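## Task

Take the foam block from the desk and set it in the vacant shelf spot whose lot number, printed on the shelf edge directly beneath it, is 743. Every other object must stay on its own shelf, table or counter. The robot must not tip over or finish leaning, or the task fails. The block must rest there by itself at the end; if only the robot is holding it in place, it is not done.

## Robot and tools

ROBOT. TidyBot++: a single-arm mobile base (0.54 m long, 0.50 m wide, 0.38 m tall) on four driven casters. On top sits one seven-joint arm with a two-finger gripper. The shoulder is 0.12 m ahead of the base centre and 0.68 m above the floor. Cameras: base_camera (fixed on the base) and wrist_camera (looks along the hand). The arm begins folded, hand pointing down, reaching up to 0.08 m past the base front, elbow up to 1.15 m high. Loose objects may occasionally get a small random shove.

FRAMES. Base frame: origin on the floor below the base centre, x forward, y left, z up. hand_pose is reported in it: the point between the finger pads, its z axis along the fingers, its y axis the closing direction. Odometry frame = base frame at scene start; heading is positive leftward, -3.142 to 3.142. base_tilt is in degrees, positive when leaning forward or right.

execute_actions(actions, cameras). actions is a list holding one action or none (empty = just report state and images). An action may contain:
- base: exactly one relative command, an offset from where the base last measured itself: translate_m (metres, forward +, -2 to 2), strafe_m (metres, left +, -2 to 2) or rotate_rad (radians, counter-clockwise from above +, -6.3 to 6.3).
- joints: absolute targets keyed by name. joint_1_rad (any angle; positive is clockwise from above, opposite to rotate_rad), joint_2_rad shoulder (-2.249 to 2.249), joint_3_rad (any angle), joint_4_rad elbow (-2.579 to 2.579), joint_5_rad (any angle), joint_6_rad wrist (-2.099 to 2.099), joint_7_rad (any angle; hand down, positive is counter-clockwise from above, at 1.57 fingers open left/right), all in radians; gripper_pos 0 (open, ~85 mm gap) to 1 (closed), gap about 85 x (1 - gripper_pos) mm. Unbounded joints go the short way, so rotate further in steps under half a turn.
- speeds: lower top speeds for this action only: translate_m and strafe_m 0.05 to 0.5 m/s, rotate_rad 0.1 to 1.57 rad/s (defaults are the maxima). A base move needing over 8.667 s is refused; no action runs beyond 15 s.
cameras: list of base_camera, wrist_camera or all; omitted/null = all, [] = none. Unknown keys or out-of-range values reject the whole call with no motion.

ARM GEOMETRY. Upper arm 0.42 m, forearm 0.31 m, hand 0.31 m to the hand point. With joint_1_rad 0, joint_3_rad 3.14, joint_5_rad 0 the arm moves in the x-z plane; tilt from vertical (forward +) is joint_2_rad for the upper arm, joint_2_rad - joint_4_rad for the forearm, minus joint_6_rad more for the hand. Reach forward of the shoulder = sum of length x sin(tilt); height above it = sum of length x cos(tilt). A downward hand tops out near 0.94 m above the floor, only near the base. Closed fingertips stick about 20 mm beyond the hand point.

OTHER TOOLS. wait(seconds 0 to 10) lets the scene run with no new command and returns state and images. zoom_image(camera, region [x0,y0,x1,y1] in pixels, max 504 x 504) enlarges part of the latest image, useful for reading lot numbers. read_manual gives licence texts only. finished_scene(scene 1 or 2) ends that scene irreversibly, reports success and gives the next task. A reply with no tool call ends everything.

RESULT LINES. base_status and joint_status describe how each commanded motion ended: done; off_target (stopped away from target, may still push); contact_stop or time_out (target dropped, holding in place). For the base, done only means the wheels turned enough; a blocked base can read done yet be short. "joint command not followed" with a cause: the self-collision check withheld the arm targets (the gripper still acts), and they may be retried later. on_its_own lists uncommanded motion. motor_effort gives percent of max per motor with the peak in brackets; it is noisy and offset. Motor temperatures list per joint; MOTOR HOT appears from 60 °C, and at 75 °C an OVER-TEMPERATURE FAULT lets the arm sink (limit_stop_at_motor_heat; resend the target). ARM HIT means the arm struck the base or itself. A torque fault (joints 1-4 above 104.5 N m, 5-7 above 51.3) freezes arm and gripper for 10 s and drops the rest of the call; the base keeps going. If any stop is reported, later moving calls in that same reply are skipped.

PRACTICAL CAUTIONS. Omitted joints or base may keep pushing toward old targets. Friction leaves joints slightly off; improve by sending last command + (wanted - read). hand_pose can be 1-2 cm wrong; trust the images. Held objects make the arm sag; never command a joint to its current reading while carrying. Gripper at 1 reading done means nothing was caught; off_target means an object stopped the fingers. Odometry drifts and counts wheel slip. Avoid driving while the arm is snagged high (above ~0.8 m), shoving or pulling sideways on a raised hand, or pushing the base into furniture: these can tilt or topple the robot. Back away to right a lean. Avoid drops, slams and knocking anything off its surface; release the object so it rests unsupported before finishing.

Each tool is called after "Emit:" in YAML: its name, and indented under it one key for each argument.

## Session

Emit:
execute_actions:
  actions: []

Scene clock: 0.00 s.
Motor temperatures (°C, as the motors report them): [29 35 29 33 40 38 41]
base_odometry: x=+0.000 y=+0.000 heading=+0.000 (m, m, rad; odometry frame)
base_tilt: forward=-0.5 right=+0.1 (deg)
base_status: not commanded
joint_positions: joint_1_rad=-0.009 joint_2_rad=-0.307 joint_3_rad=+3.106 joint_4_rad=-2.556 joint_5_rad=+0.046 joint_6_rad=-0.878 joint_7_rad=+1.555 gripper_pos=+0.000
joint_status: not commanded
motor_effort: joint_1_rad=+0 joint_2_rad=-2 joint_3_rad=-1 joint_4_rad=+13 joint_5_rad=+1 joint_6_rad=-1 joint_7_rad=-1 (%)
hand_pose: x=+0.2409 y=-0.0057 z=+0.5744 quat_wxyz=(+0.023, +0.999, +0.028, +0.007) (m; base frame)
pictures: base_camera, wrist_camera
Images, in order (width x height): base_camera 644x364, wrist_camera 644x476.

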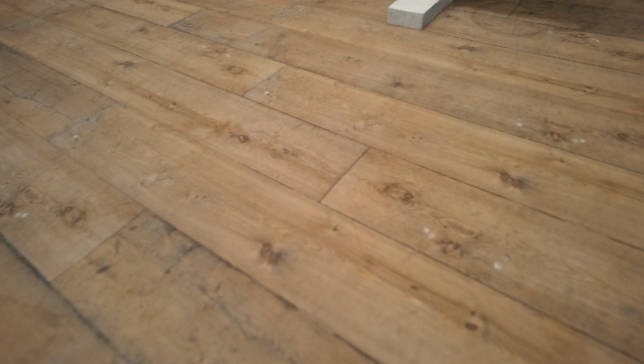

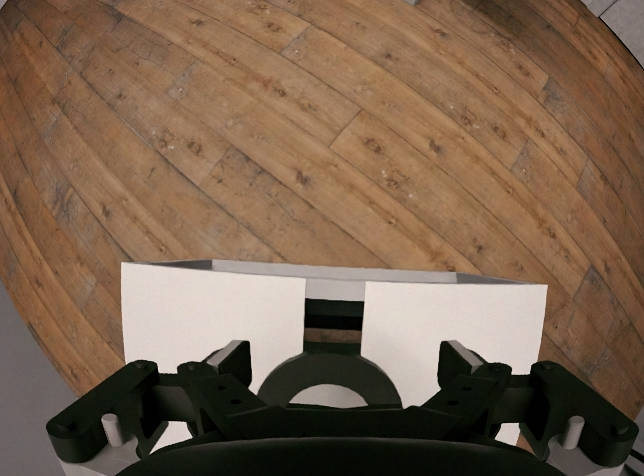

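Emit:
execute_actions:
  actions:
    - {"joints":{"joint_2_rad":-0.6,"joint_4_rad":-1.7,"joint_6_rad":-0.75}}
  cameras: ["wrist_camera"]

Scene clock: 2.20 s.
Motor temperatures (°C, as the motors report them): [29 35 29 33 40 38 41]
base_odometry: x=+0.000 y=+0.000 heading=+0.000 (m, m, rad; odometry frame)
base_tilt: forward=-0.5 right=+0.1 (deg)
base_status: not commanded
joint_positions: joint_1_rad=-0.009 joint_2_rad=-0.585 joint_3_rad=+3.106 joint_4_rad=-1.710 joint_5_rad=+0.046 joint_6_rad=-0.774 joint_7_rad=+1.555 gripper_pos=+0.000
joint_status: all done
motor_effort: joint_1_rad=+0(0) joint_2_rad=+0(6) joint_3_rad=+0(0) joint_4_rad=+20(21) joint_5_rad=+1(1) joint_6_rad=+8(7) joint_7_rad=-1(0) (%)
hand_pose: x=+0.4643 y=+0.0120 z=+1.0677 quat_wxyz=(+0.015, +0.813, +0.019, +0.582) (m; base frame)
pictures: wrist_camera
Images, in order (width x height): wrist_camera 644x476.

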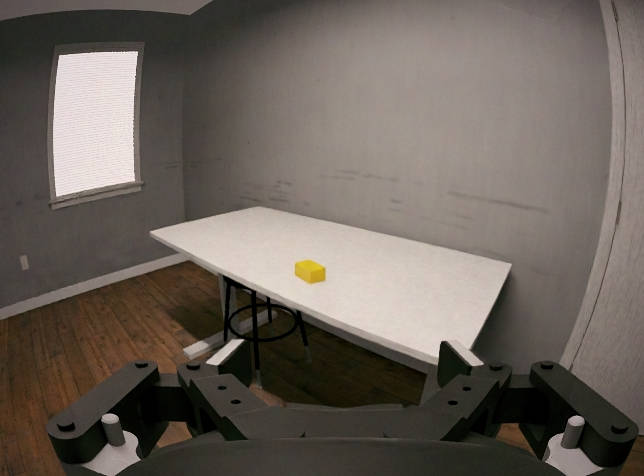

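Emit:
execute_actions:
  actions:
    - {"base":{"rotate_rad":-0.6},"joints":{"joint_1_rad":-2.8}}

Scene clock: 5.97 s.
Motor temperatures (°C, as the motors report them): [29 35 29 33 40 38 41]
base_odometry: x=+0.000 y=+0.000 heading=-0.600 (m, m, rad; odometry frame)
base_tilt: forward=-0.5 right=+0.1 (deg)
base_status: done
joint_positions: joint_1_rad=-2.789 joint_2_rad=-0.585 joint_3_rad=+3.106 joint_4_rad=-1.710 joint_5_rad=+0.046 joint_6_rad=-0.774 joint_7_rad=+1.555 gripper_pos=+0.000
joint_status: all done
motor_effort: joint_1_rad=+0(1) joint_2_rad=+0(0) joint_3_rad=+0(1) joint_4_rad=+21(19) joint_5_rad=+1(1) joint_6_rad=+8(7) joint_7_rad=-1(1) (%)
hand_pose: x=-0.2082 y=+0.1109 z=+1.0677 quat_wxyz=(-0.570, +0.127, +0.803, +0.120) (m; base frame)
pictures: base_camera, wrist_camera
Images, in order (width x height): base_camera 644x364, wrist_camera 644x476.

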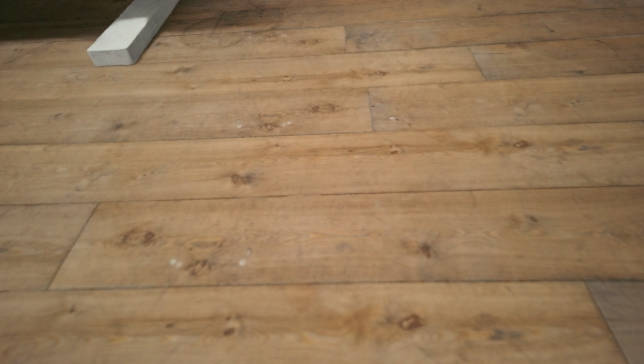

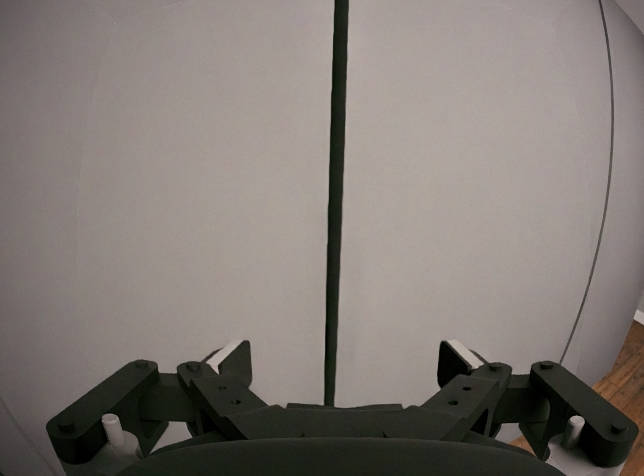

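Emit:
execute_actions:
  actions:
    - {"base":{"strafe_m":0.7},"joints":{"joint_1_rad":-1.9}}

Emit:
execute_actions:
  actions:
    - {"base":{"rotate_rad":0.04},"joints":{"joint_1_rad":0,"joint_3_rad":3.14,"joint_5_rad":0,"joint_6_rad":-1.1}}

Scene clock: 8.80 s.
Motor temperatures (°C, as the motors report them): [29 35 29 33 40 38 41]
base_odometry: x=+0.396 y=+0.578 heading=-0.600 (m, m, rad; odometry frame)
base_tilt: forward=-0.4 right=+0.1 (deg)
base_status: done
joint_positions: joint_1_rad=-1.911 joint_2_rad=-0.587 joint_3_rad=+3.106 joint_4_rad=-1.710 joint_5_rad=+0.046 joint_6_rad=-0.772 joint_7_rad=+1.555 gripper_pos=+0.000
joint_status: all done
motor_effort: joint_1_rad=-1(1) joint_2_rad=+0(3) joint_3_rad=-1(2) joint_4_rad=+21(21) joint_5_rad=+1(1) joint_6_rad=+9(7) joint_7_rad=-1(1) (%)
hand_pose: x=-0.0046 y=+0.3222 z=+1.0688 quat_wxyz=(-0.467, +0.456, +0.672, +0.351) (m; base frame)
pictures: base_camera, wrist_camera
Images, in order (width x height): base_camera 644x364, wrist_camera 644x476.

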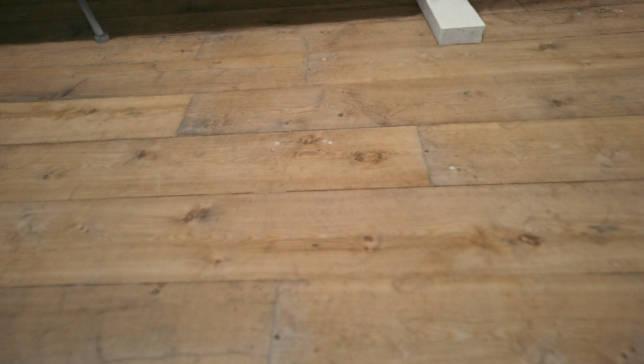

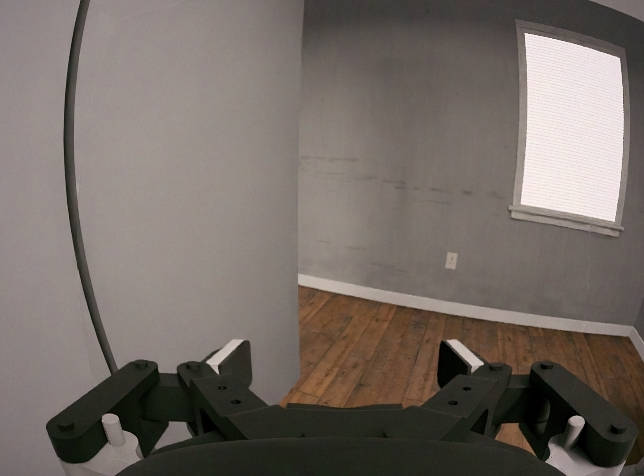

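Scene clock: 11.83 s.
Motor temperatures (°C, as the motors report them): [29 35 29 33 40 38 41]
base_odometry: x=+0.396 y=+0.578 heading=-0.560 (m, m, rad; odometry frame)
base_tilt: forward=-0.4 right=+0.0 (deg)
base_status: done
joint_positions: joint_1_rad=-0.011 joint_2_rad=-0.587 joint_3_rad=+3.119 joint_4_rad=-1.710 joint_5_rad=+0.037 joint_6_rad=-1.073 joint_7_rad=+1.555 gripper_pos=+0.000
joint_status: all done
motor_effort: joint_1_rad=+0(1) joint_2_rad=+1(2) joint_3_rad=+0(0) joint_4_rad=+19(20) joint_5_rad=+1(2) joint_6_rad=+5(7) joint_7_rad=+0(1) (%)
hand_pose: x=+0.4214 y=+0.0041 z=+0.9858 quat_wxyz=(+0.014, +0.890, +0.010, +0.455) (m; base frame)
pictures: base_camera, wrist_camera
Images, in order (width x height): base_camera 644x364, wrist_camera 644x476.

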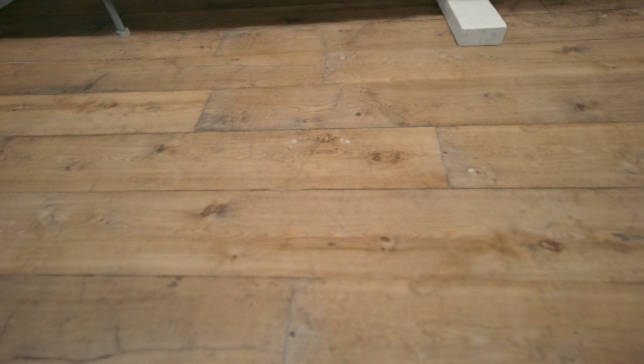

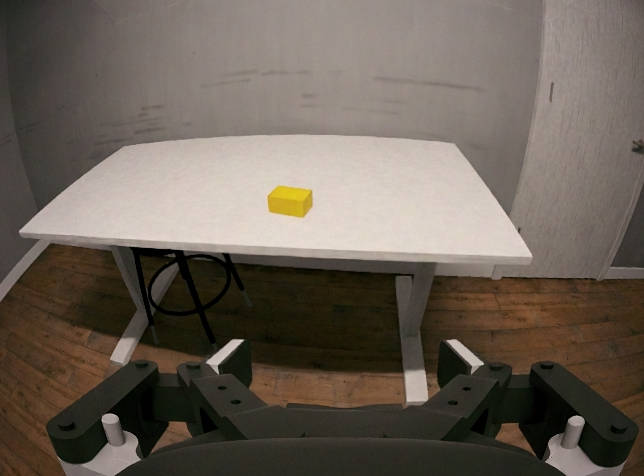

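Emit:
execute_actions:
  actions:
    - {"base":{"strafe_m":0.09},"joints":{"joint_2_rad":0.239,"joint_4_rad":-0.866,"joint_6_rad":-2.04}}
  cameras: []

Emit:
execute_actions:
  actions:
    - {"base":{"translate_m":0.42}}

Scene clock: 14.20 s.
Motor temperatures (°C, as the motors report them): [29 35 29 33 40 38 41]
base_odometry: x=+0.444 y=+0.654 heading=-0.560 (m, m, rad; odometry frame)
base_tilt: forward=-0.5 right=+0.1 (deg)
base_status: done
joint_positions: joint_1_rad=-0.011 joint_2_rad=+0.229 joint_3_rad=+3.125 joint_4_rad=-0.883 joint_5_rad=+0.032 joint_6_rad=-2.015 joint_7_rad=+1.555 gripper_pos=+0.000
joint_status: all done
motor_effort: joint_1_rad=+0(0) joint_2_rad=-23(25) joint_3_rad=-1(2) joint_4_rad=+16(19) joint_5_rad=+1(2) joint_6_rad=-1(7) joint_7_rad=-1(0) (%)
hand_pose: x=+0.5008 y=+0.0018 z=+0.9197 quat_wxyz=(+0.012, +1.000, -0.001, +0.008) (m; base frame)
pictures: none
No camera images: the call's "cameras" was empty. Leave "cameras" out to get every camera's image.

Scene clock: 16.40 s.
Motor temperatures (°C, as the motors report them): [29 35 29 33 40 38 41]
base_odometry: x=+0.800 y=+0.431 heading=-0.559 (m, m, rad; odometry frame)
base_tilt: forward=-0.4 right=+0.1 (deg)
base_status: done
joint_positions: joint_1_rad=-0.011 joint_2_rad=+0.239 joint_3_rad=+3.125 joint_4_rad=-0.881 joint_5_rad=+0.032 joint_6_rad=-2.017 joint_7_rad=+1.555 gripper_pos=+0.000
joint_status: not commanded
motor_effort: joint_1_rad=+0(1) joint_2_rad=-25(27) joint_3_rad=-1(2) joint_4_rad=+14(16) joint_5_rad=+1(1) joint_6_rad=-1(0) joint_7_rad=-1(1) (%)
hand_pose: x=+0.5030 y=+0.0016 z=+0.9164 quat_wxyz=(+0.012, +1.000, -0.001, +0.003) (m; base frame)
pictures: base_camera, wrist_camera
Images, in order (width x height): base_camera 644x364, wrist_camera 644x476.

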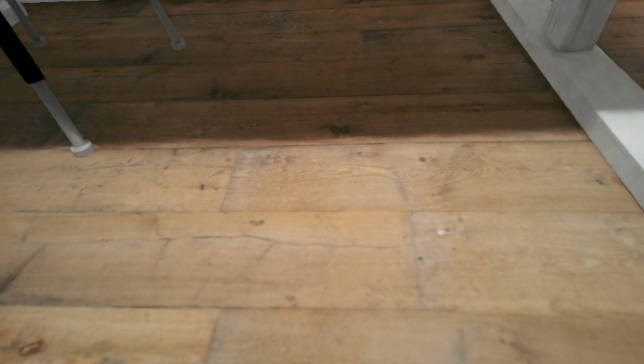

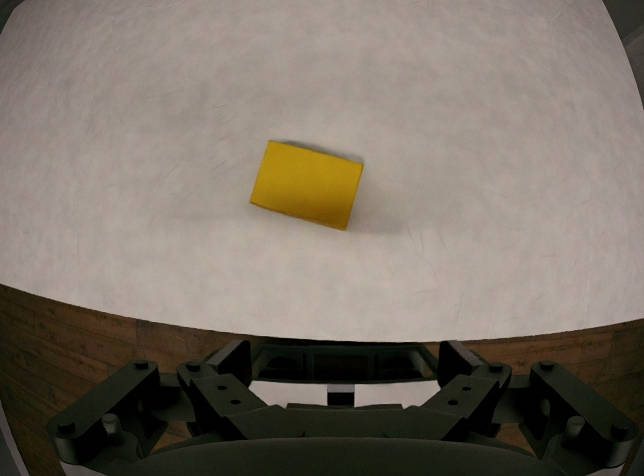

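Emit:
execute_actions:
  actions:
    - {"base":{"translate_m":0.06},"joints":{"joint_1_rad":-0.075,"joint_2_rad":0.288,"joint_4_rad":-1.127,"joint_6_rad":-1.70,"joint_7_rad":2.86}}
  cameras: ["wrist_camera"]

Scene clock: 18.30 s.
Motor temperatures (°C, as the motors report them): [29 35 29 33 40 38 41]
base_odometry: x=+0.851 y=+0.399 heading=-0.559 (m, m, rad; odometry frame)
base_tilt: forward=-0.5 right=+0.1 (deg)
base_status: done
joint_positions: joint_1_rad=-0.063 joint_2_rad=+0.272 joint_3_rad=+3.125 joint_4_rad=-1.114 joint_5_rad=+0.032 joint_6_rad=-1.723 joint_7_rad=+2.842 gripper_pos=+0.000
joint_status: all done
motor_effort: joint_1_rad=+0(1) joint_2_rad=-26(28) joint_3_rad=-1(2) joint_4_rad=+16(17) joint_5_rad=+0(1) joint_6_rad=-1(1) joint_7_rad=-1(1) (%)
hand_pose: x=+0.5504 y=+0.0249 z=+0.8338 quat_wxyz=(+0.020, +0.782, +0.623, +0.006) (m; base frame)
pictures: wrist_camera
Images, in order (width x height): wrist_camera 644x476.

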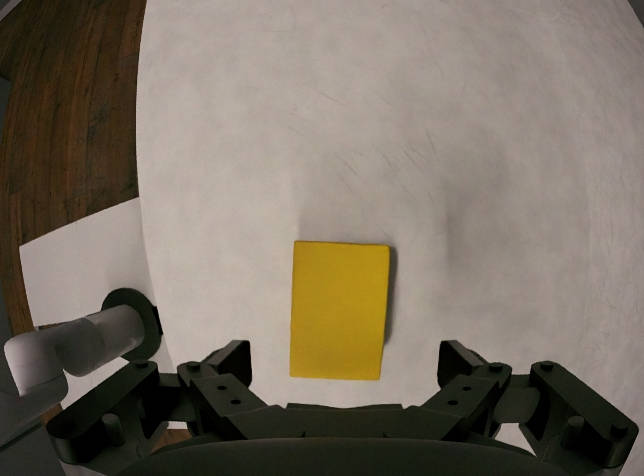

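Emit:
execute_actions:
  actions:
    - {"joints":{"joint_4_rad":-1.28,"joint_6_rad":-1.56}}
  cameras: ["wrist_camera"]

Scene clock: 19.47 s.
Motor temperatures (°C, as the motors report them): [29 35 29 33 40 38 41]
base_odometry: x=+0.851 y=+0.399 heading=-0.559 (m, m, rad; odometry frame)
base_tilt: forward=-0.5 right=+0.0 (deg)
base_status: not commanded
joint_positions: joint_1_rad=-0.063 joint_2_rad=+0.275 joint_3_rad=+3.125 joint_4_rad=-1.268 joint_5_rad=+0.032 joint_6_rad=-1.585 joint_7_rad=+2.842 gripper_pos=+0.000
joint_status: all done
motor_effort: joint_1_rad=+0(0) joint_2_rad=-27(28) joint_3_rad=-1(1) joint_4_rad=+17(17) joint_5_rad=+0(1) joint_6_rad=+0(1) joint_7_rad=+0(0) (%)
hand_pose: x=+0.5509 y=+0.0250 z=+0.7842 quat_wxyz=(+0.015, +0.781, +0.625, -0.002) (m; base frame)
pictures: wrist_camera
Images, in order (width x height): wrist_camera 644x476.

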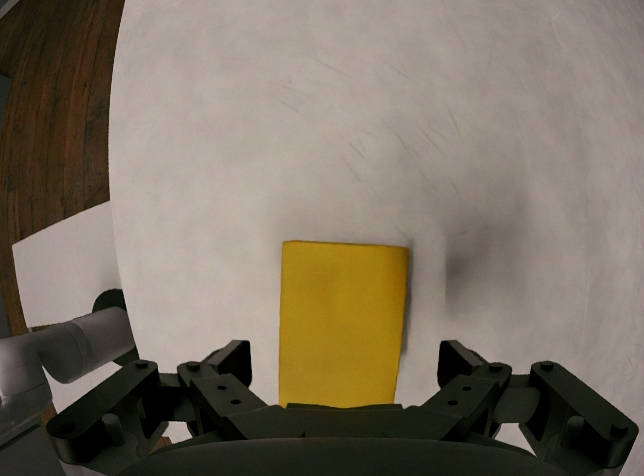

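Emit:
execute_actions:
  actions:
    - {"joints":{"joint_4_rad":-1.375,"joint_6_rad":-1.47}}
  cameras: []

Emit:
execute_actions:
  actions:
    - {"joints":{"gripper_pos":0.5}}
  cameras: ["wrist_camera"]

Emit:
execute_actions:
  actions:
    - {"joints":{"joint_7_rad":1.53}}
  cameras: []

Emit:
execute_actions:
  actions:
    - {"joints":{"gripper_pos":0.05}}
  cameras: ["wrist_camera"]

Scene clock: 20.47 s.
Motor temperatures (°C, as the motors report them): [29 35 29 33 40 38 41]
base_odometry: x=+0.851 y=+0.399 heading=-0.559 (m, m, rad; odometry frame)
base_tilt: forward=-0.4 right=+0.1 (deg)
base_status: not commanded
joint_positions: joint_1_rad=-0.063 joint_2_rad=+0.277 joint_3_rad=+3.125 joint_4_rad=-1.364 joint_5_rad=+0.032 joint_6_rad=-1.495 joint_7_rad=+2.842 gripper_pos=+0.000
joint_status: all done
motor_effort: joint_1_rad=+0(0) joint_2_rad=-26(28) joint_3_rad=-1(1) joint_4_rad=+17(17) joint_5_rad=+1(1) joint_6_rad=+0(0) joint_7_rad=+0(0) (%)
hand_pose: x=+0.5486 y=+0.0250 z=+0.7534 quat_wxyz=(+0.013, +0.780, +0.626, -0.005) (m; base frame)
pictures: none
No camera images: the call's "cameras" was empty. Leave "cameras" out to get every camera's image.

Scene clock: 21.30 s.
Motor temperatures (°C, as the motors report them): [29 35 29 33 40 38 41]
base_odometry: x=+0.851 y=+0.399 heading=-0.559 (m, m, rad; odometry frame)
base_tilt: forward=-0.4 right=+0.1 (deg)
base_status: not commanded
joint_positions: joint_1_rad=-0.063 joint_2_rad=+0.273 joint_3_rad=+3.125 joint_4_rad=-1.364 joint_5_rad=+0.032 joint_6_rad=-1.494 joint_7_rad=+2.842 gripper_pos=+0.415
joint_status: gripper_pos off_target (ended at +0.415, target +0.500)
motor_effort: joint_1_rad=-1(0) joint_2_rad=-21(27) joint_3_rad=-1(2) joint_4_rad=+12(17) joint_5_rad=+1(0) joint_6_rad=+0(2) joint_7_rad=+0(1) (%)
hand_pose: x=+0.5488 y=+0.0250 z=+0.7551 quat_wxyz=(+0.014, +0.780, +0.626, -0.003) (m; base frame)
pictures: wrist_camera
Images, in order (width x height): wrist_camera 644x476.

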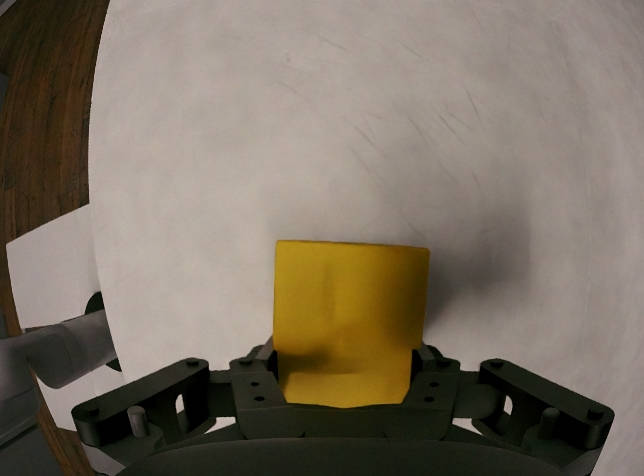

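Scene clock: 22.87 s.
Motor temperatures (°C, as the motors report them): [29 35 29 33 40 38 41]
base_odometry: x=+0.851 y=+0.399 heading=-0.559 (m, m, rad; odometry frame)
base_tilt: forward=-0.5 right=+0.1 (deg)
base_status: not commanded
joint_positions: joint_1_rad=-0.063 joint_2_rad=+0.272 joint_3_rad=+3.132 joint_4_rad=-1.364 joint_5_rad=+0.032 joint_6_rad=-1.494 joint_7_rad=+1.546 gripper_pos=+0.415
joint_status: all done
motor_effort: joint_1_rad=-3(3) joint_2_rad=-22(27) joint_3_rad=-3(4) joint_4_rad=+13(17) joint_5_rad=-3(3) joint_6_rad=+1(3) joint_7_rad=-1(1) (%)
hand_pose: x=+0.5488 y=+0.0224 z=+0.7555 quat_wxyz=(+0.014, +1.000, +0.025, +0.007) (m; base frame)
pictures: none
No camera images: the call's "cameras" was empty. Leave "cameras" out to get every camera's image.

Scene clock: 23.67 s.
Motor temperatures (°C, as the motors report them): [29 35 29 33 40 38 41]
base_odometry: x=+0.851 y=+0.399 heading=-0.559 (m, m, rad; odometry frame)
base_tilt: forward=-0.4 right=+0.1 (deg)
base_status: not commanded
joint_positions: joint_1_rad=-0.067 joint_2_rad=+0.281 joint_3_rad=+3.132 joint_4_rad=-1.369 joint_5_rad=+0.032 joint_6_rad=-1.494 joint_7_rad=+1.546 gripper_pos=+0.050
joint_status: all done
motor_effort: joint_1_rad=+0(2) joint_2_rad=-27(29) joint_3_rad=-1(3) joint_4_rad=+16(18) joint_5_rad=+1(3) joint_6_rad=-1(1) joint_7_rad=+0(1) (%)
hand_pose: x=+0.5476 y=+0.0243 z=+0.7502 quat_wxyz=(+0.015, +1.000, +0.027, +0.000) (m; base frame)
pictures: wrist_camera
Images, in order (width x height): wrist_camera 644x476.

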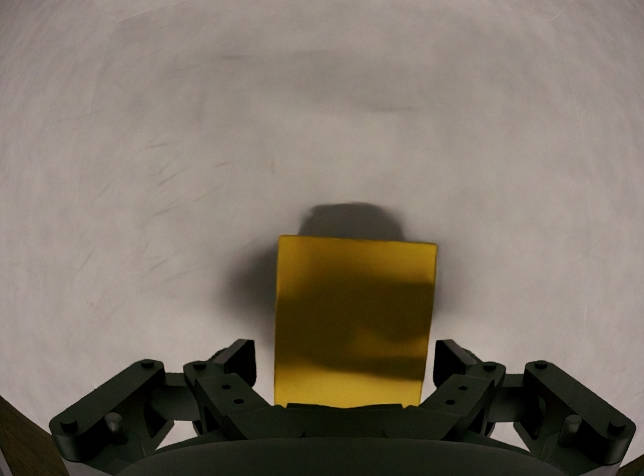

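Emit:
execute_actions:
  actions:
    - {"joints":{"gripper_pos":0,"joint_1_rad":-0.045,"joint_2_rad":-0.275,"joint_4_rad":-1.9,"joint_6_rad":0.27,"joint_7_rad":1.58}}
  cameras: []

Emit:
execute_actions:
  actions:
    - {"joints":{"joint_4_rad":-2.42}}
  cameras: ["wrist_camera"]

Scene clock: 26.33 s.
Motor temperatures (°C, as the motors report them): [29 35 29 33 40 38 41]
base_odometry: x=+0.851 y=+0.399 heading=-0.559 (m, m, rad; odometry frame)
base_tilt: forward=-0.4 right=+0.1 (deg)
base_status: not commanded
joint_positions: joint_1_rad=-0.059 joint_2_rad=-0.272 joint_3_rad=+3.132 joint_4_rad=-1.884 joint_5_rad=+0.032 joint_6_rad=+0.257 joint_7_rad=+1.546 gripper_pos=+0.000
joint_status: all done
motor_effort: joint_1_rad=+0(1) joint_2_rad=-12(28) joint_3_rad=-1(1) joint_4_rad=+21(22) joint_5_rad=+1(1) joint_6_rad=+8(7) joint_7_rad=+0(1) (%)
hand_pose: x=+0.6226 y=+0.0399 z=+1.1407 quat_wxyz=(-0.026, +0.626, +0.028, +0.779) (m; base frame)
pictures: none
No camera images: the call's "cameras" was empty. Leave "cameras" out to get every camera's image.

Scene clock: 28.07 s.
Motor temperatures (°C, as the motors report them): [29 35 29 33 40 38 41]
base_odometry: x=+0.851 y=+0.399 heading=-0.559 (m, m, rad; odometry frame)
base_tilt: forward=-0.4 right=+0.1 (deg)
base_status: not commanded
joint_positions: joint_1_rad=-0.059 joint_2_rad=-0.272 joint_3_rad=+3.132 joint_4_rad=-2.408 joint_5_rad=+0.032 joint_6_rad=+0.257 joint_7_rad=+1.546 gripper_pos=+0.000
joint_status: all done
motor_effort: joint_1_rad=+0(0) joint_2_rad=-9(12) joint_3_rad=-1(1) joint_4_rad=+20(22) joint_5_rad=+0(1) joint_6_rad=+8(9) joint_7_rad=-1(1) (%)
hand_pose: x=+0.5666 y=+0.0352 z=+0.8241 quat_wxyz=(-0.021, +0.807, +0.034, +0.590) (m; base frame)
pictures: wrist_camera
Images, in order (width x height): wrist_camera 644x476.

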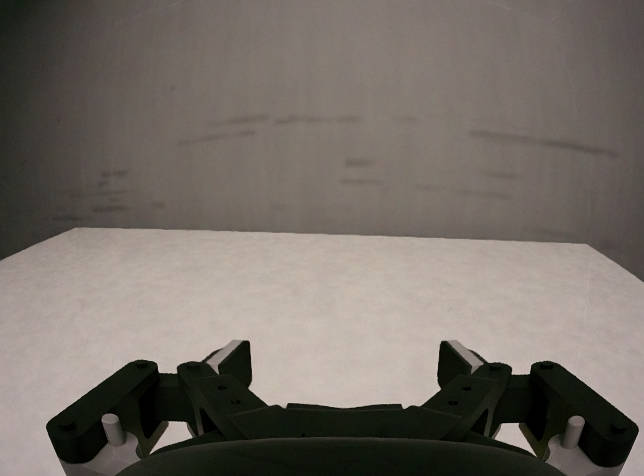

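Emit:
execute_actions:
  actions:
    - {"joints":{"joint_1_rad":-0.013,"joint_4_rad":-2.47}}
  cameras: ["wrist_camera"]

Scene clock: 28.87 s.
Motor temperatures (°C, as the motors report them): [29 35 29 33 40 38 41]
base_odometry: x=+0.851 y=+0.399 heading=-0.559 (m, m, rad; odometry frame)
base_tilt: forward=-0.4 right=+0.1 (deg)
base_status: not commanded
joint_positions: joint_1_rad=-0.024 joint_2_rad=-0.272 joint_3_rad=+3.132 joint_4_rad=-2.461 joint_5_rad=+0.032 joint_6_rad=+0.257 joint_7_rad=+1.546 gripper_pos=+0.000
joint_status: all done
motor_effort: joint_1_rad=+0(1) joint_2_rad=-9(9) joint_3_rad=-1(1) joint_4_rad=+18(19) joint_5_rad=+0(0) joint_6_rad=+8(8) joint_7_rad=+0(1) (%)
hand_pose: x=+0.5529 y=+0.0186 z=+0.7947 quat_wxyz=(-0.010, +0.823, +0.019, +0.568) (m; base frame)
pictures: wrist_camera
Images, in order (width x height): wrist_camera 644x476.

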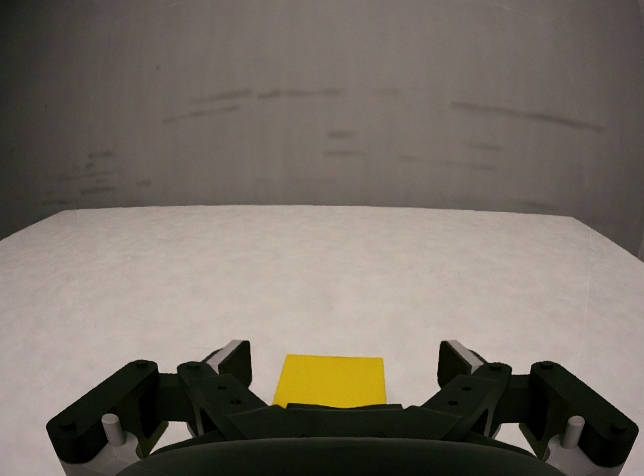

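Emit:
execute_actions:
  actions:
    - {"base":{"translate_m":0.01},"joints":{"joint_4_rad":-2.54}}
  cameras: ["wrist_camera"]

Emit:
execute_actions:
  actions:
    - {"joints":{"gripper_pos":0.55}}
  cameras: ["wrist_camera"]

Scene clock: 29.77 s.
Motor temperatures (°C, as the motors report them): [29 35 29 33 40 38 41]
base_odometry: x=+0.859 y=+0.394 heading=-0.559 (m, m, rad; odometry frame)
base_tilt: forward=-0.5 right=+0.1 (deg)
base_status: done
joint_positions: joint_1_rad=-0.024 joint_2_rad=-0.272 joint_3_rad=+3.132 joint_4_rad=-2.532 joint_5_rad=+0.032 joint_6_rad=+0.257 joint_7_rad=+1.546 gripper_pos=+0.000
joint_status: all done
motor_effort: joint_1_rad=-1(0) joint_2_rad=-8(11) joint_3_rad=-1(0) joint_4_rad=+18(19) joint_5_rad=+1(0) joint_6_rad=+8(8) joint_7_rad=+0(1) (%)
hand_pose: x=+0.5307 y=+0.0178 z=+0.7566 quat_wxyz=(-0.010, +0.842, +0.020, +0.539) (m; base frame)
pictures: wrist_camera
Images, in order (width x height): wrist_camera 644x476.

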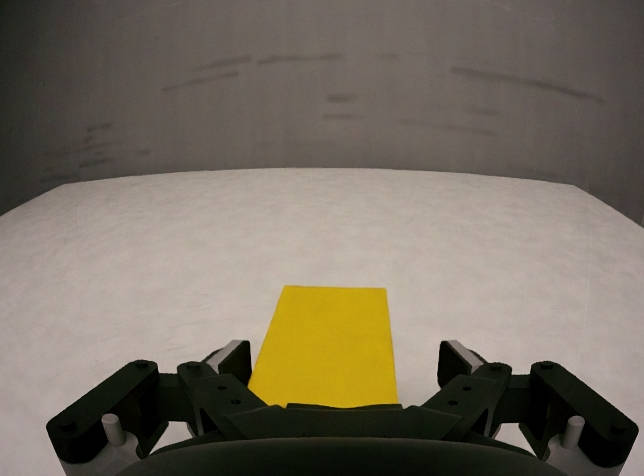

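Scene clock: 30.60 s.
Motor temperatures (°C, as the motors report them): [29 35 29 33 40 38 41]
base_odometry: x=+0.859 y=+0.394 heading=-0.559 (m, m, rad; odometry frame)
base_tilt: forward=-0.4 right=+0.1 (deg)
base_status: not commanded
joint_positions: joint_1_rad=-0.024 joint_2_rad=-0.273 joint_3_rad=+3.132 joint_4_rad=-2.532 joint_5_rad=+0.032 joint_6_rad=+0.258 joint_7_rad=+1.546 gripper_pos=+0.412
joint_status: gripper_pos off_target (ended at +0.412, target +0.550)
motor_effort: joint_1_rad=-1(0) joint_2_rad=-8(8) joint_3_rad=-1(0) joint_4_rad=+18(19) joint_5_rad=+1(0) joint_6_rad=+8(7) joint_7_rad=+0(1) (%)
hand_pose: x=+0.5308 y=+0.0178 z=+0.7572 quat_wxyz=(-0.010, +0.842, +0.020, +0.540) (m; base frame)
pictures: wrist_camera
Images, in order (width x height): wrist_camera 644x476.

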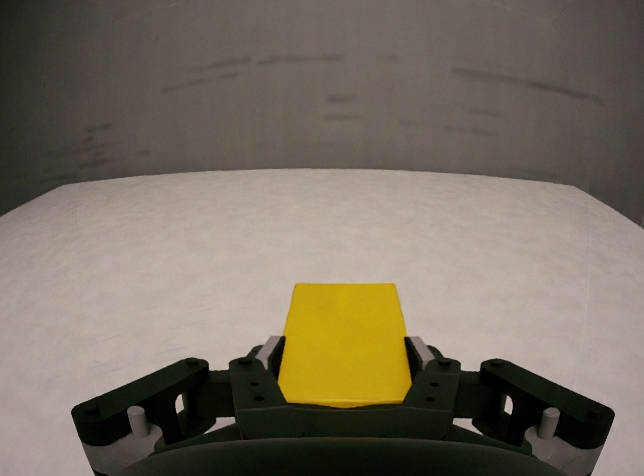

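Emit:
execute_actions:
  actions:
    - {"base":{"translate_m":-0.15},"joints":{"joint_2_rad":-0.75}}
  cameras: []

Emit:
execute_actions:
  actions:
    - {"base":{"rotate_rad":1.57},"joints":{"joint_6_rad":-0.2}}
  cameras: []

Emit:
execute_actions:
  actions:
    - {"base":{"translate_m":0.7},"joints":{"joint_1_rad":-0.8}}

Scene clock: 32.37 s.
Motor temperatures (°C, as the motors report them): [29 35 29 33 40 38 41]
base_odometry: x=+0.732 y=+0.474 heading=-0.558 (m, m, rad; odometry frame)
base_tilt: forward=-0.5 right=+0.1 (deg)
base_status: done
joint_positions: joint_1_rad=-0.023 joint_2_rad=-0.734 joint_3_rad=+3.132 joint_4_rad=-2.533 joint_5_rad=+0.032 joint_6_rad=+0.258 joint_7_rad=+1.546 gripper_pos=+0.412
joint_status: all done
motor_effort: joint_1_rad=+0(1) joint_2_rad=+3(11) joint_3_rad=+0(0) joint_4_rad=+22(22) joint_5_rad=+1(1) joint_6_rad=+9(9) joint_7_rad=-1(1) (%)
hand_pose: x=+0.4541 y=+0.0156 z=+0.9321 quat_wxyz=(-0.009, +0.696, +0.018, +0.717) (m; base frame)
pictures: none
No camera images: the call's "cameras" was empty. Leave "cameras" out to get every camera's image.

Scene clock: 34.67 s.
Motor temperatures (°C, as the motors report them): [29 35 29 33 40 38 41]
base_odometry: x=+0.732 y=+0.474 heading=+1.012 (m, m, rad; odometry frame)
base_tilt: forward=-0.4 right=+0.1 (deg)
base_status: done
joint_positions: joint_1_rad=-0.022 joint_2_rad=-0.734 joint_3_rad=+3.132 joint_4_rad=-2.540 joint_5_rad=+0.032 joint_6_rad=-0.201 joint_7_rad=+1.546 gripper_pos=+0.412
joint_status: all done
motor_effort: joint_1_rad=+0(1) joint_2_rad=+3(4) joint_3_rad=+0(0) joint_4_rad=+21(23) joint_5_rad=+0(1) joint_6_rad=+7(8) joint_7_rad=+0(0) (%)
hand_pose: x=+0.4248 y=+0.0090 z=+0.7896 quat_wxyz=(-0.001, +0.843, +0.015, +0.538) (m; base frame)
pictures: none
No camera images: the call's "cameras" was empty. Leave "cameras" out to get every camera's image.

Scene clock: 37.40 s.
Motor temperatures (°C, as the motors report them): [29 35 29 33 40 38 41]
base_odometry: x=+1.103 y=+1.068 heading=+1.012 (m, m, rad; odometry frame)
base_tilt: forward=-0.4 right=+0.1 (deg)
base_status: done
joint_positions: joint_1_rad=-0.790 joint_2_rad=-0.737 joint_3_rad=+3.132 joint_4_rad=-2.540 joint_5_rad=+0.032 joint_6_rad=-0.201 joint_7_rad=+1.546 gripper_pos=+0.412
joint_status: all done
motor_effort: joint_1_rad=+0(1) joint_2_rad=+3(5) joint_3_rad=+0(0) joint_4_rad=+22(22) joint_5_rad=+0(1) joint_6_rad=+8(8) joint_7_rad=-1(0) (%)
hand_pose: x=+0.3325 y=+0.2188 z=+0.7903 quat_wxyz=(-0.202, +0.775, +0.330, +0.499) (m; base frame)
pictures: base_camera, wrist_camera
Images, in order (width x height): base_camera 644x364, wrist_camera 644x476.

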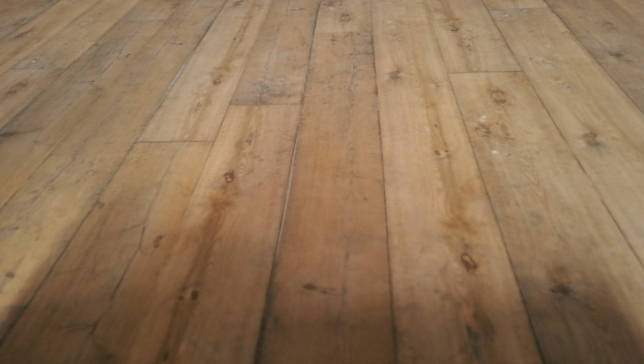

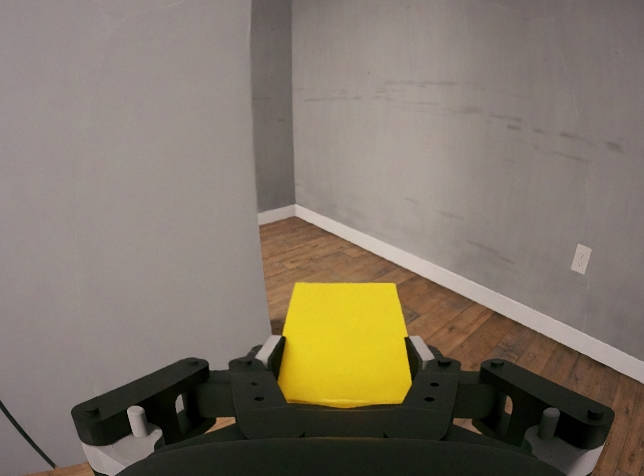

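Emit:
execute_actions:
  actions:
    - {"base":{"translate_m":1.0},"joints":{"joint_1_rad":-1.57}}

Scene clock: 40.77 s.
Motor temperatures (°C, as the motors report them): [29 35 29 33 40 38 41]
base_odometry: x=+1.633 y=+1.916 heading=+1.012 (m, m, rad; odometry frame)
base_tilt: forward=-0.5 right=+0.0 (deg)
base_status: done
joint_positions: joint_1_rad=-1.559 joint_2_rad=-0.737 joint_3_rad=+3.132 joint_4_rad=-2.540 joint_5_rad=+0.032 joint_6_rad=-0.201 joint_7_rad=+1.546 gripper_pos=+0.412
joint_status: all done
motor_effort: joint_1_rad=+0(1) joint_2_rad=+3(5) joint_3_rad=+0(0) joint_4_rad=+22(21) joint_5_rad=+1(0) joint_6_rad=+8(9) joint_7_rad=-1(1) (%)
hand_pose: x=+0.1202 y=+0.3056 z=+0.7904 quat_wxyz=(-0.375, +0.595, +0.597, +0.387) (m; base frame)
pictures: base_camera, wrist_camera
Images, in order (width x height): base_camera 644x364, wrist_camera 644x476.

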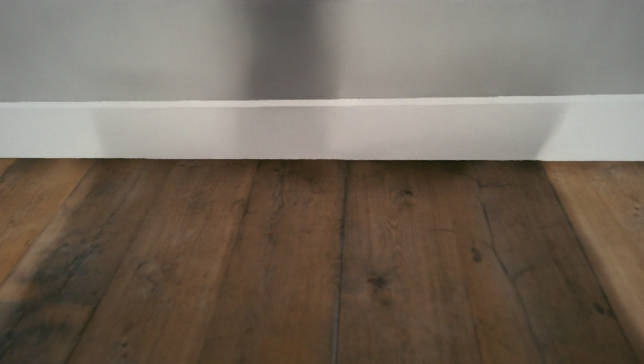

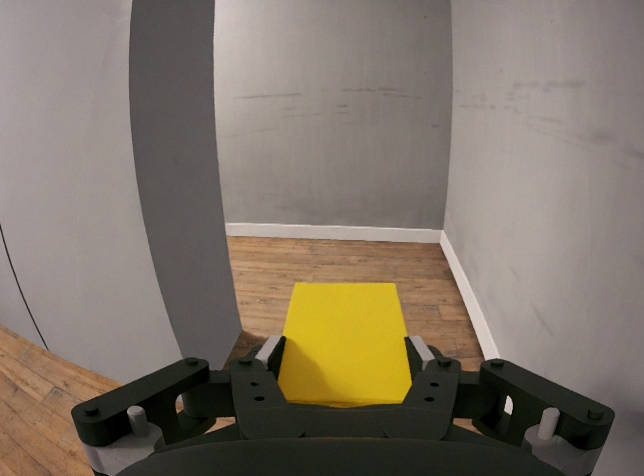

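Emit:
execute_actions:
  actions:
    - {"base":{"translate_m":0.2}}

Emit:
execute_actions:
  actions:
    - {"base":{"strafe_m":0.5},"joints":{"joint_6_rad":-0.6}}

Scene clock: 42.47 s.
Motor temperatures (°C, as the motors report them): [29 35 29 33 40 38 41]
base_odometry: x=+1.739 y=+2.086 heading=+1.012 (m, m, rad; odometry frame)
base_tilt: forward=-0.4 right=+0.1 (deg)
base_status: done
joint_positions: joint_1_rad=-1.559 joint_2_rad=-0.737 joint_3_rad=+3.132 joint_4_rad=-2.540 joint_5_rad=+0.032 joint_6_rad=-0.201 joint_7_rad=+1.546 gripper_pos=+0.412
joint_status: not commanded
motor_effort: joint_1_rad=+0(0) joint_2_rad=+3(4) joint_3_rad=-1(1) joint_4_rad=+22(21) joint_5_rad=+1(1) joint_6_rad=+7(8) joint_7_rad=-1(0) (%)
hand_pose: x=+0.1202 y=+0.3056 z=+0.7904 quat_wxyz=(-0.375, +0.595, +0.597, +0.387) (m; base frame)
pictures: base_camera, wrist_camera
Images, in order (width x height): base_camera 644x364, wrist_camera 644x476.

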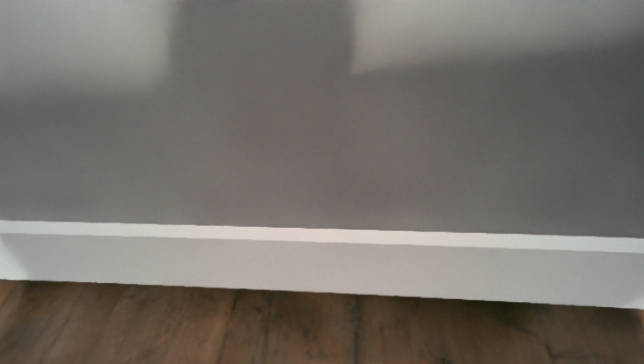

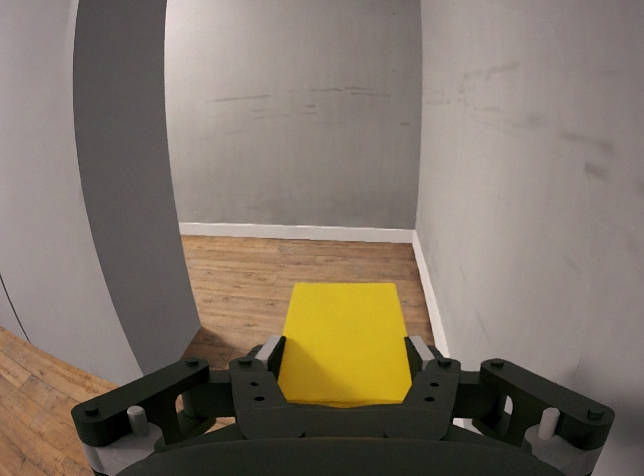

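Scene clock: 44.83 s.
Motor temperatures (°C, as the motors report them): [29 35 29 33 40 38 41]
base_odometry: x=+1.315 y=+2.351 heading=+1.012 (m, m, rad; odometry frame)
base_tilt: forward=-0.5 right=+0.1 (deg)
base_status: done
joint_positions: joint_1_rad=-1.559 joint_2_rad=-0.739 joint_3_rad=+3.132 joint_4_rad=-2.545 joint_5_rad=+0.032 joint_6_rad=-0.603 joint_7_rad=+1.546 gripper_pos=+0.412
joint_status: all done
motor_effort: joint_1_rad=+0(0) joint_2_rad=+4(6) joint_3_rad=+0(0) joint_4_rad=+20(23) joint_5_rad=+1(0) joint_6_rad=+5(8) joint_7_rad=+0(0) (%)
hand_pose: x=+0.1243 y=+0.2303 z=+0.6881 quat_wxyz=(-0.244, +0.662, +0.658, +0.262) (m; base frame)
pictures: base_camera, wrist_camera
Images, in order (width x height): base_camera 644x364, wrist_camera 644x476.

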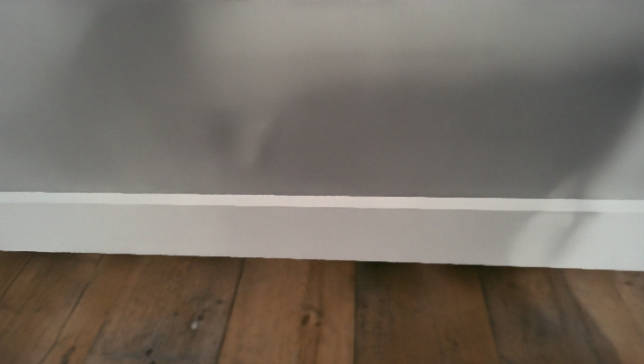

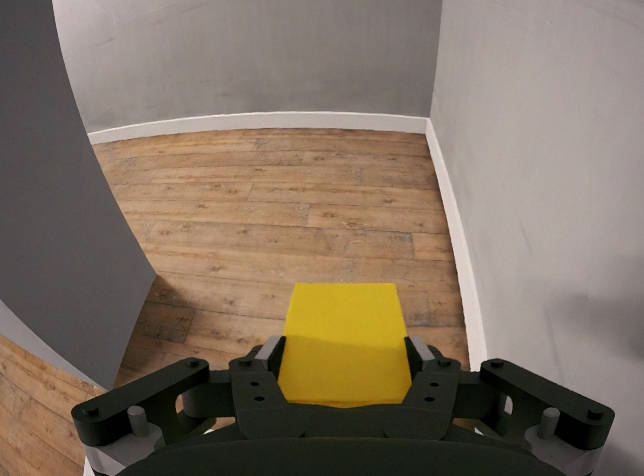

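Emit:
execute_actions:
  actions:
    - {"base":{"rotate_rad":-0.08}}
  cameras: []

Emit:
execute_actions:
  actions:
    - {"base":{"strafe_m":1.25},"joints":{"joint_1_rad":-2.3}}

Scene clock: 45.63 s.
Motor temperatures (°C, as the motors report them): [29 35 29 33 40 38 41]
base_odometry: x=+1.314 y=+2.351 heading=+0.932 (m, m, rad; odometry frame)
base_tilt: forward=-0.4 right=+0.1 (deg)
base_status: done
joint_positions: joint_1_rad=-1.560 joint_2_rad=-0.739 joint_3_rad=+3.132 joint_4_rad=-2.545 joint_5_rad=+0.032 joint_6_rad=-0.603 joint_7_rad=+1.546 gripper_pos=+0.412
joint_status: not commanded
motor_effort: joint_1_rad=+0(0) joint_2_rad=+4(5) joint_3_rad=-1(0) joint_4_rad=+20(20) joint_5_rad=+1(1) joint_6_rad=+6(6) joint_7_rad=+0(1) (%)
hand_pose: x=+0.1241 y=+0.2303 z=+0.6881 quat_wxyz=(-0.244, +0.662, +0.658, +0.262) (m; base frame)
pictures: none
No camera images: the call's "cameras" was empty. Leave "cameras" out to get every camera's image.

Scene clock: 49.50 s.
Motor temperatures (°C, as the motors report them): [29 35 29 33 40 38 41]
base_odometry: x=+0.311 y=+3.097 heading=+0.931 (m, m, rad; odometry frame)
base_tilt: forward=-0.5 right=+0.1 (deg)
base_status: done
joint_positions: joint_1_rad=-2.289 joint_2_rad=-0.740 joint_3_rad=+3.132 joint_4_rad=-2.545 joint_5_rad=+0.032 joint_6_rad=-0.603 joint_7_rad=+1.546 gripper_pos=+0.412
joint_status: all done
motor_effort: joint_1_rad=+0(0) joint_2_rad=+5(7) joint_3_rad=+0(0) joint_4_rad=+20(21) joint_5_rad=+1(1) joint_6_rad=+5(5) joint_7_rad=-1(1) (%)
hand_pose: x=-0.0306 y=+0.1752 z=+0.6882 quat_wxyz=(-0.322, +0.384, +0.851, +0.158) (m; base frame)
pictures: base_camera, wrist_camera
Images, in order (width x height): base_camera 644x364, wrist_camera 644x476.

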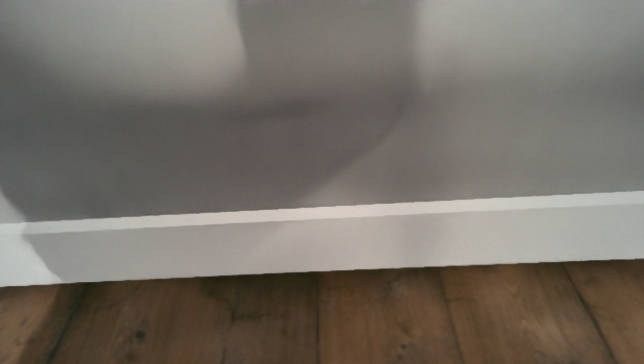

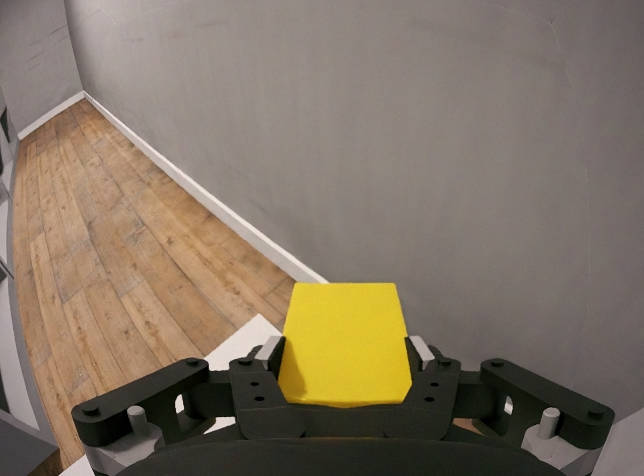

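Emit:
execute_actions:
  actions:
    - {"base":{"rotate_rad":0.05},"joints":{"joint_1_rad":3.0}}
  cameras: ["base_camera"]

Emit:
execute_actions:
  actions:
    - {"base":{"translate_m":-1.0},"joints":{"joint_1_rad":1.57,"joint_2_rad":-0.95,"joint_6_rad":-0.3}}

Scene clock: 51.83 s.
Motor temperatures (°C, as the motors report them): [29 35 29 33 40 38 41]
base_odometry: x=+0.311 y=+3.097 heading=+0.981 (m, m, rad; odometry frame)
base_tilt: forward=-0.4 right=+0.1 (deg)
base_status: done
joint_positions: joint_1_rad=-3.270 joint_2_rad=-0.724 joint_3_rad=+3.132 joint_4_rad=-2.545 joint_5_rad=+0.031 joint_6_rad=-0.603 joint_7_rad=+1.546 gripper_pos=+0.412
joint_status: all done
motor_effort: joint_1_rad=+0(6) joint_2_rad=+2(7) joint_3_rad=-1(0) joint_4_rad=+20(20) joint_5_rad=+1(2) joint_6_rad=+6(5) joint_7_rad=+0(1) (%)
hand_pose: x=-0.1099 y=-0.0270 z=+0.6846 quat_wxyz=(-0.351, -0.062, +0.934, -0.012) (m; base frame)
pictures: base_camera
Images, in order (width x height): base_camera 644x364.

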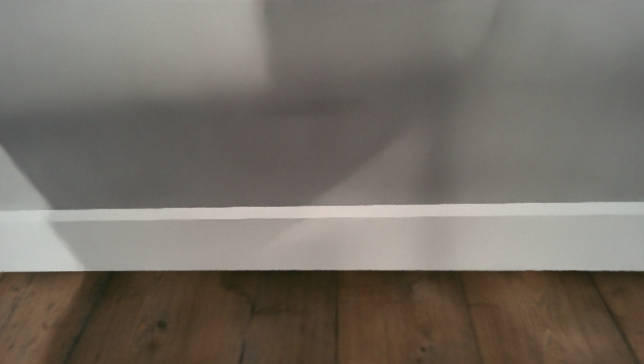

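Scene clock: 55.17 s.
Motor temperatures (°C, as the motors report them): [29 35 29 33 40 38 41]
base_odometry: x=-0.245 y=+2.266 heading=+0.981 (m, m, rad; odometry frame)
base_tilt: forward=-0.5 right=+0.1 (deg)
base_status: done
joint_positions: joint_1_rad=-4.705 joint_2_rad=-0.927 joint_3_rad=+3.132 joint_4_rad=-2.545 joint_5_rad=+0.031 joint_6_rad=-0.328 joint_7_rad=+1.546 gripper_pos=+0.412
joint_status: all done
motor_effort: joint_1_rad=+1(0) joint_2_rad=+8(8) joint_3_rad=+0(0) joint_4_rad=+22(22) joint_5_rad=+1(1) joint_6_rad=+8(7) joint_7_rad=-1(1) (%)
hand_pose: x=+0.1178 y=-0.2670 z=+0.8053 quat_wxyz=(-0.404, -0.585, +0.584, -0.391) (m; base frame)
pictures: base_camera, wrist_camera
Images, in order (width x height): base_camera 644x364, wrist_camera 644x476.

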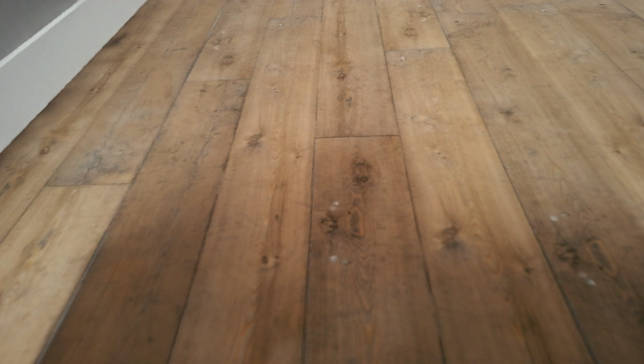

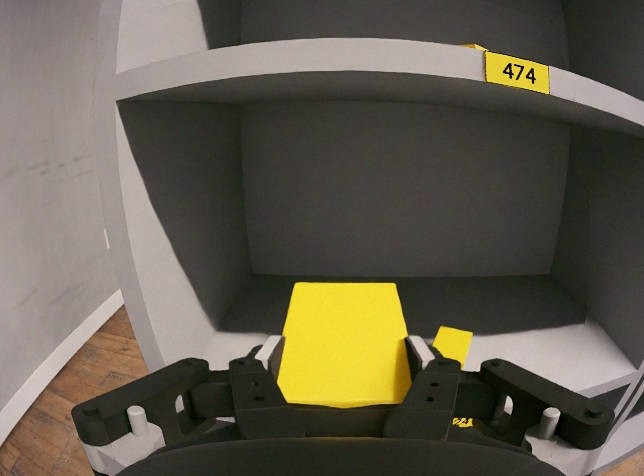

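Emit:
execute_actions:
  actions:
    - {"base":{"translate_m":-0.5},"joints":{"joint_1_rad":2.4,"joint_2_rad":-0.8,"joint_4_rad":-2.2,"joint_6_rad":-0.85}}
  cameras: ["wrist_camera"]

Scene clock: 57.57 s.
Motor temperatures (°C, as the motors report them): [29 35 29 33 40 38 41]
base_odometry: x=-0.523 y=+1.850 heading=+0.981 (m, m, rad; odometry frame)
base_tilt: forward=-0.5 right=+0.1 (deg)
base_status: done
joint_positions: joint_1_rad=-3.895 joint_2_rad=-0.816 joint_3_rad=+3.132 joint_4_rad=-2.219 joint_5_rad=+0.031 joint_6_rad=-0.825 joint_7_rad=+1.546 gripper_pos=+0.412
joint_status: all done
motor_effort: joint_1_rad=+0(1) joint_2_rad=+5(9) joint_3_rad=-1(1) joint_4_rad=+20(22) joint_5_rad=+1(0) joint_6_rad=+7(9) joint_7_rad=+0(1) (%)
hand_pose: x=-0.0655 y=-0.1687 z=+0.8325 quat_wxyz=(-0.414, -0.328, +0.835, -0.152) (m; base frame)
pictures: wrist_camera
Images, in order (width x height): wrist_camera 644x476.

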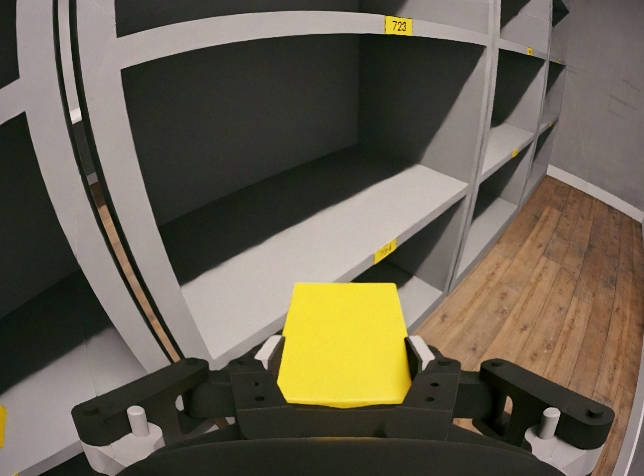

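Emit:
zoom_image:
  camera: "wrist_camera"
  region: [350, 220, 420, 280]

Emit:
zoom_image:
  camera: "wrist_camera"
  region: [480, 30, 600, 170]

Region (350, 220, 420, 280) of wrist_camera's 644x476 image, scaled by 7.200; it fills the top 432 rows of this view, and the rest is white.

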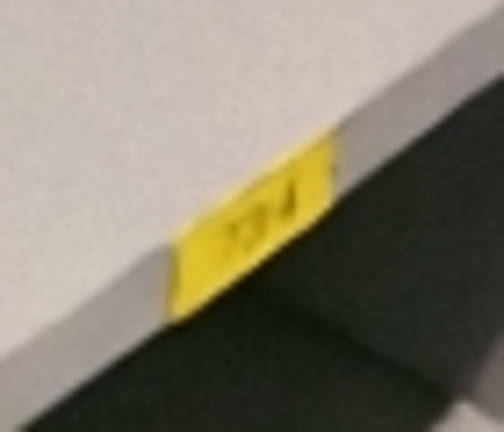

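Region (480, 30, 600, 170) of wrist_camera's 644x476 image, scaled by 3.600; it fills the left 432 columns of this view, and the rest is white.

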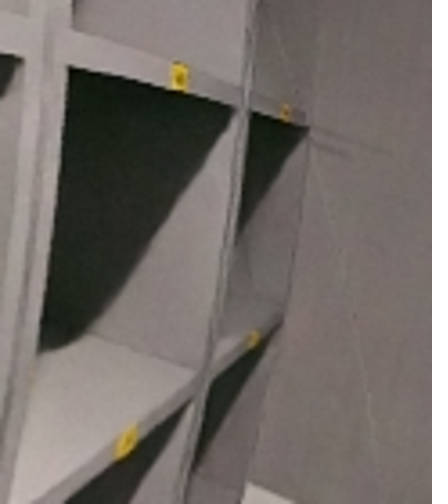

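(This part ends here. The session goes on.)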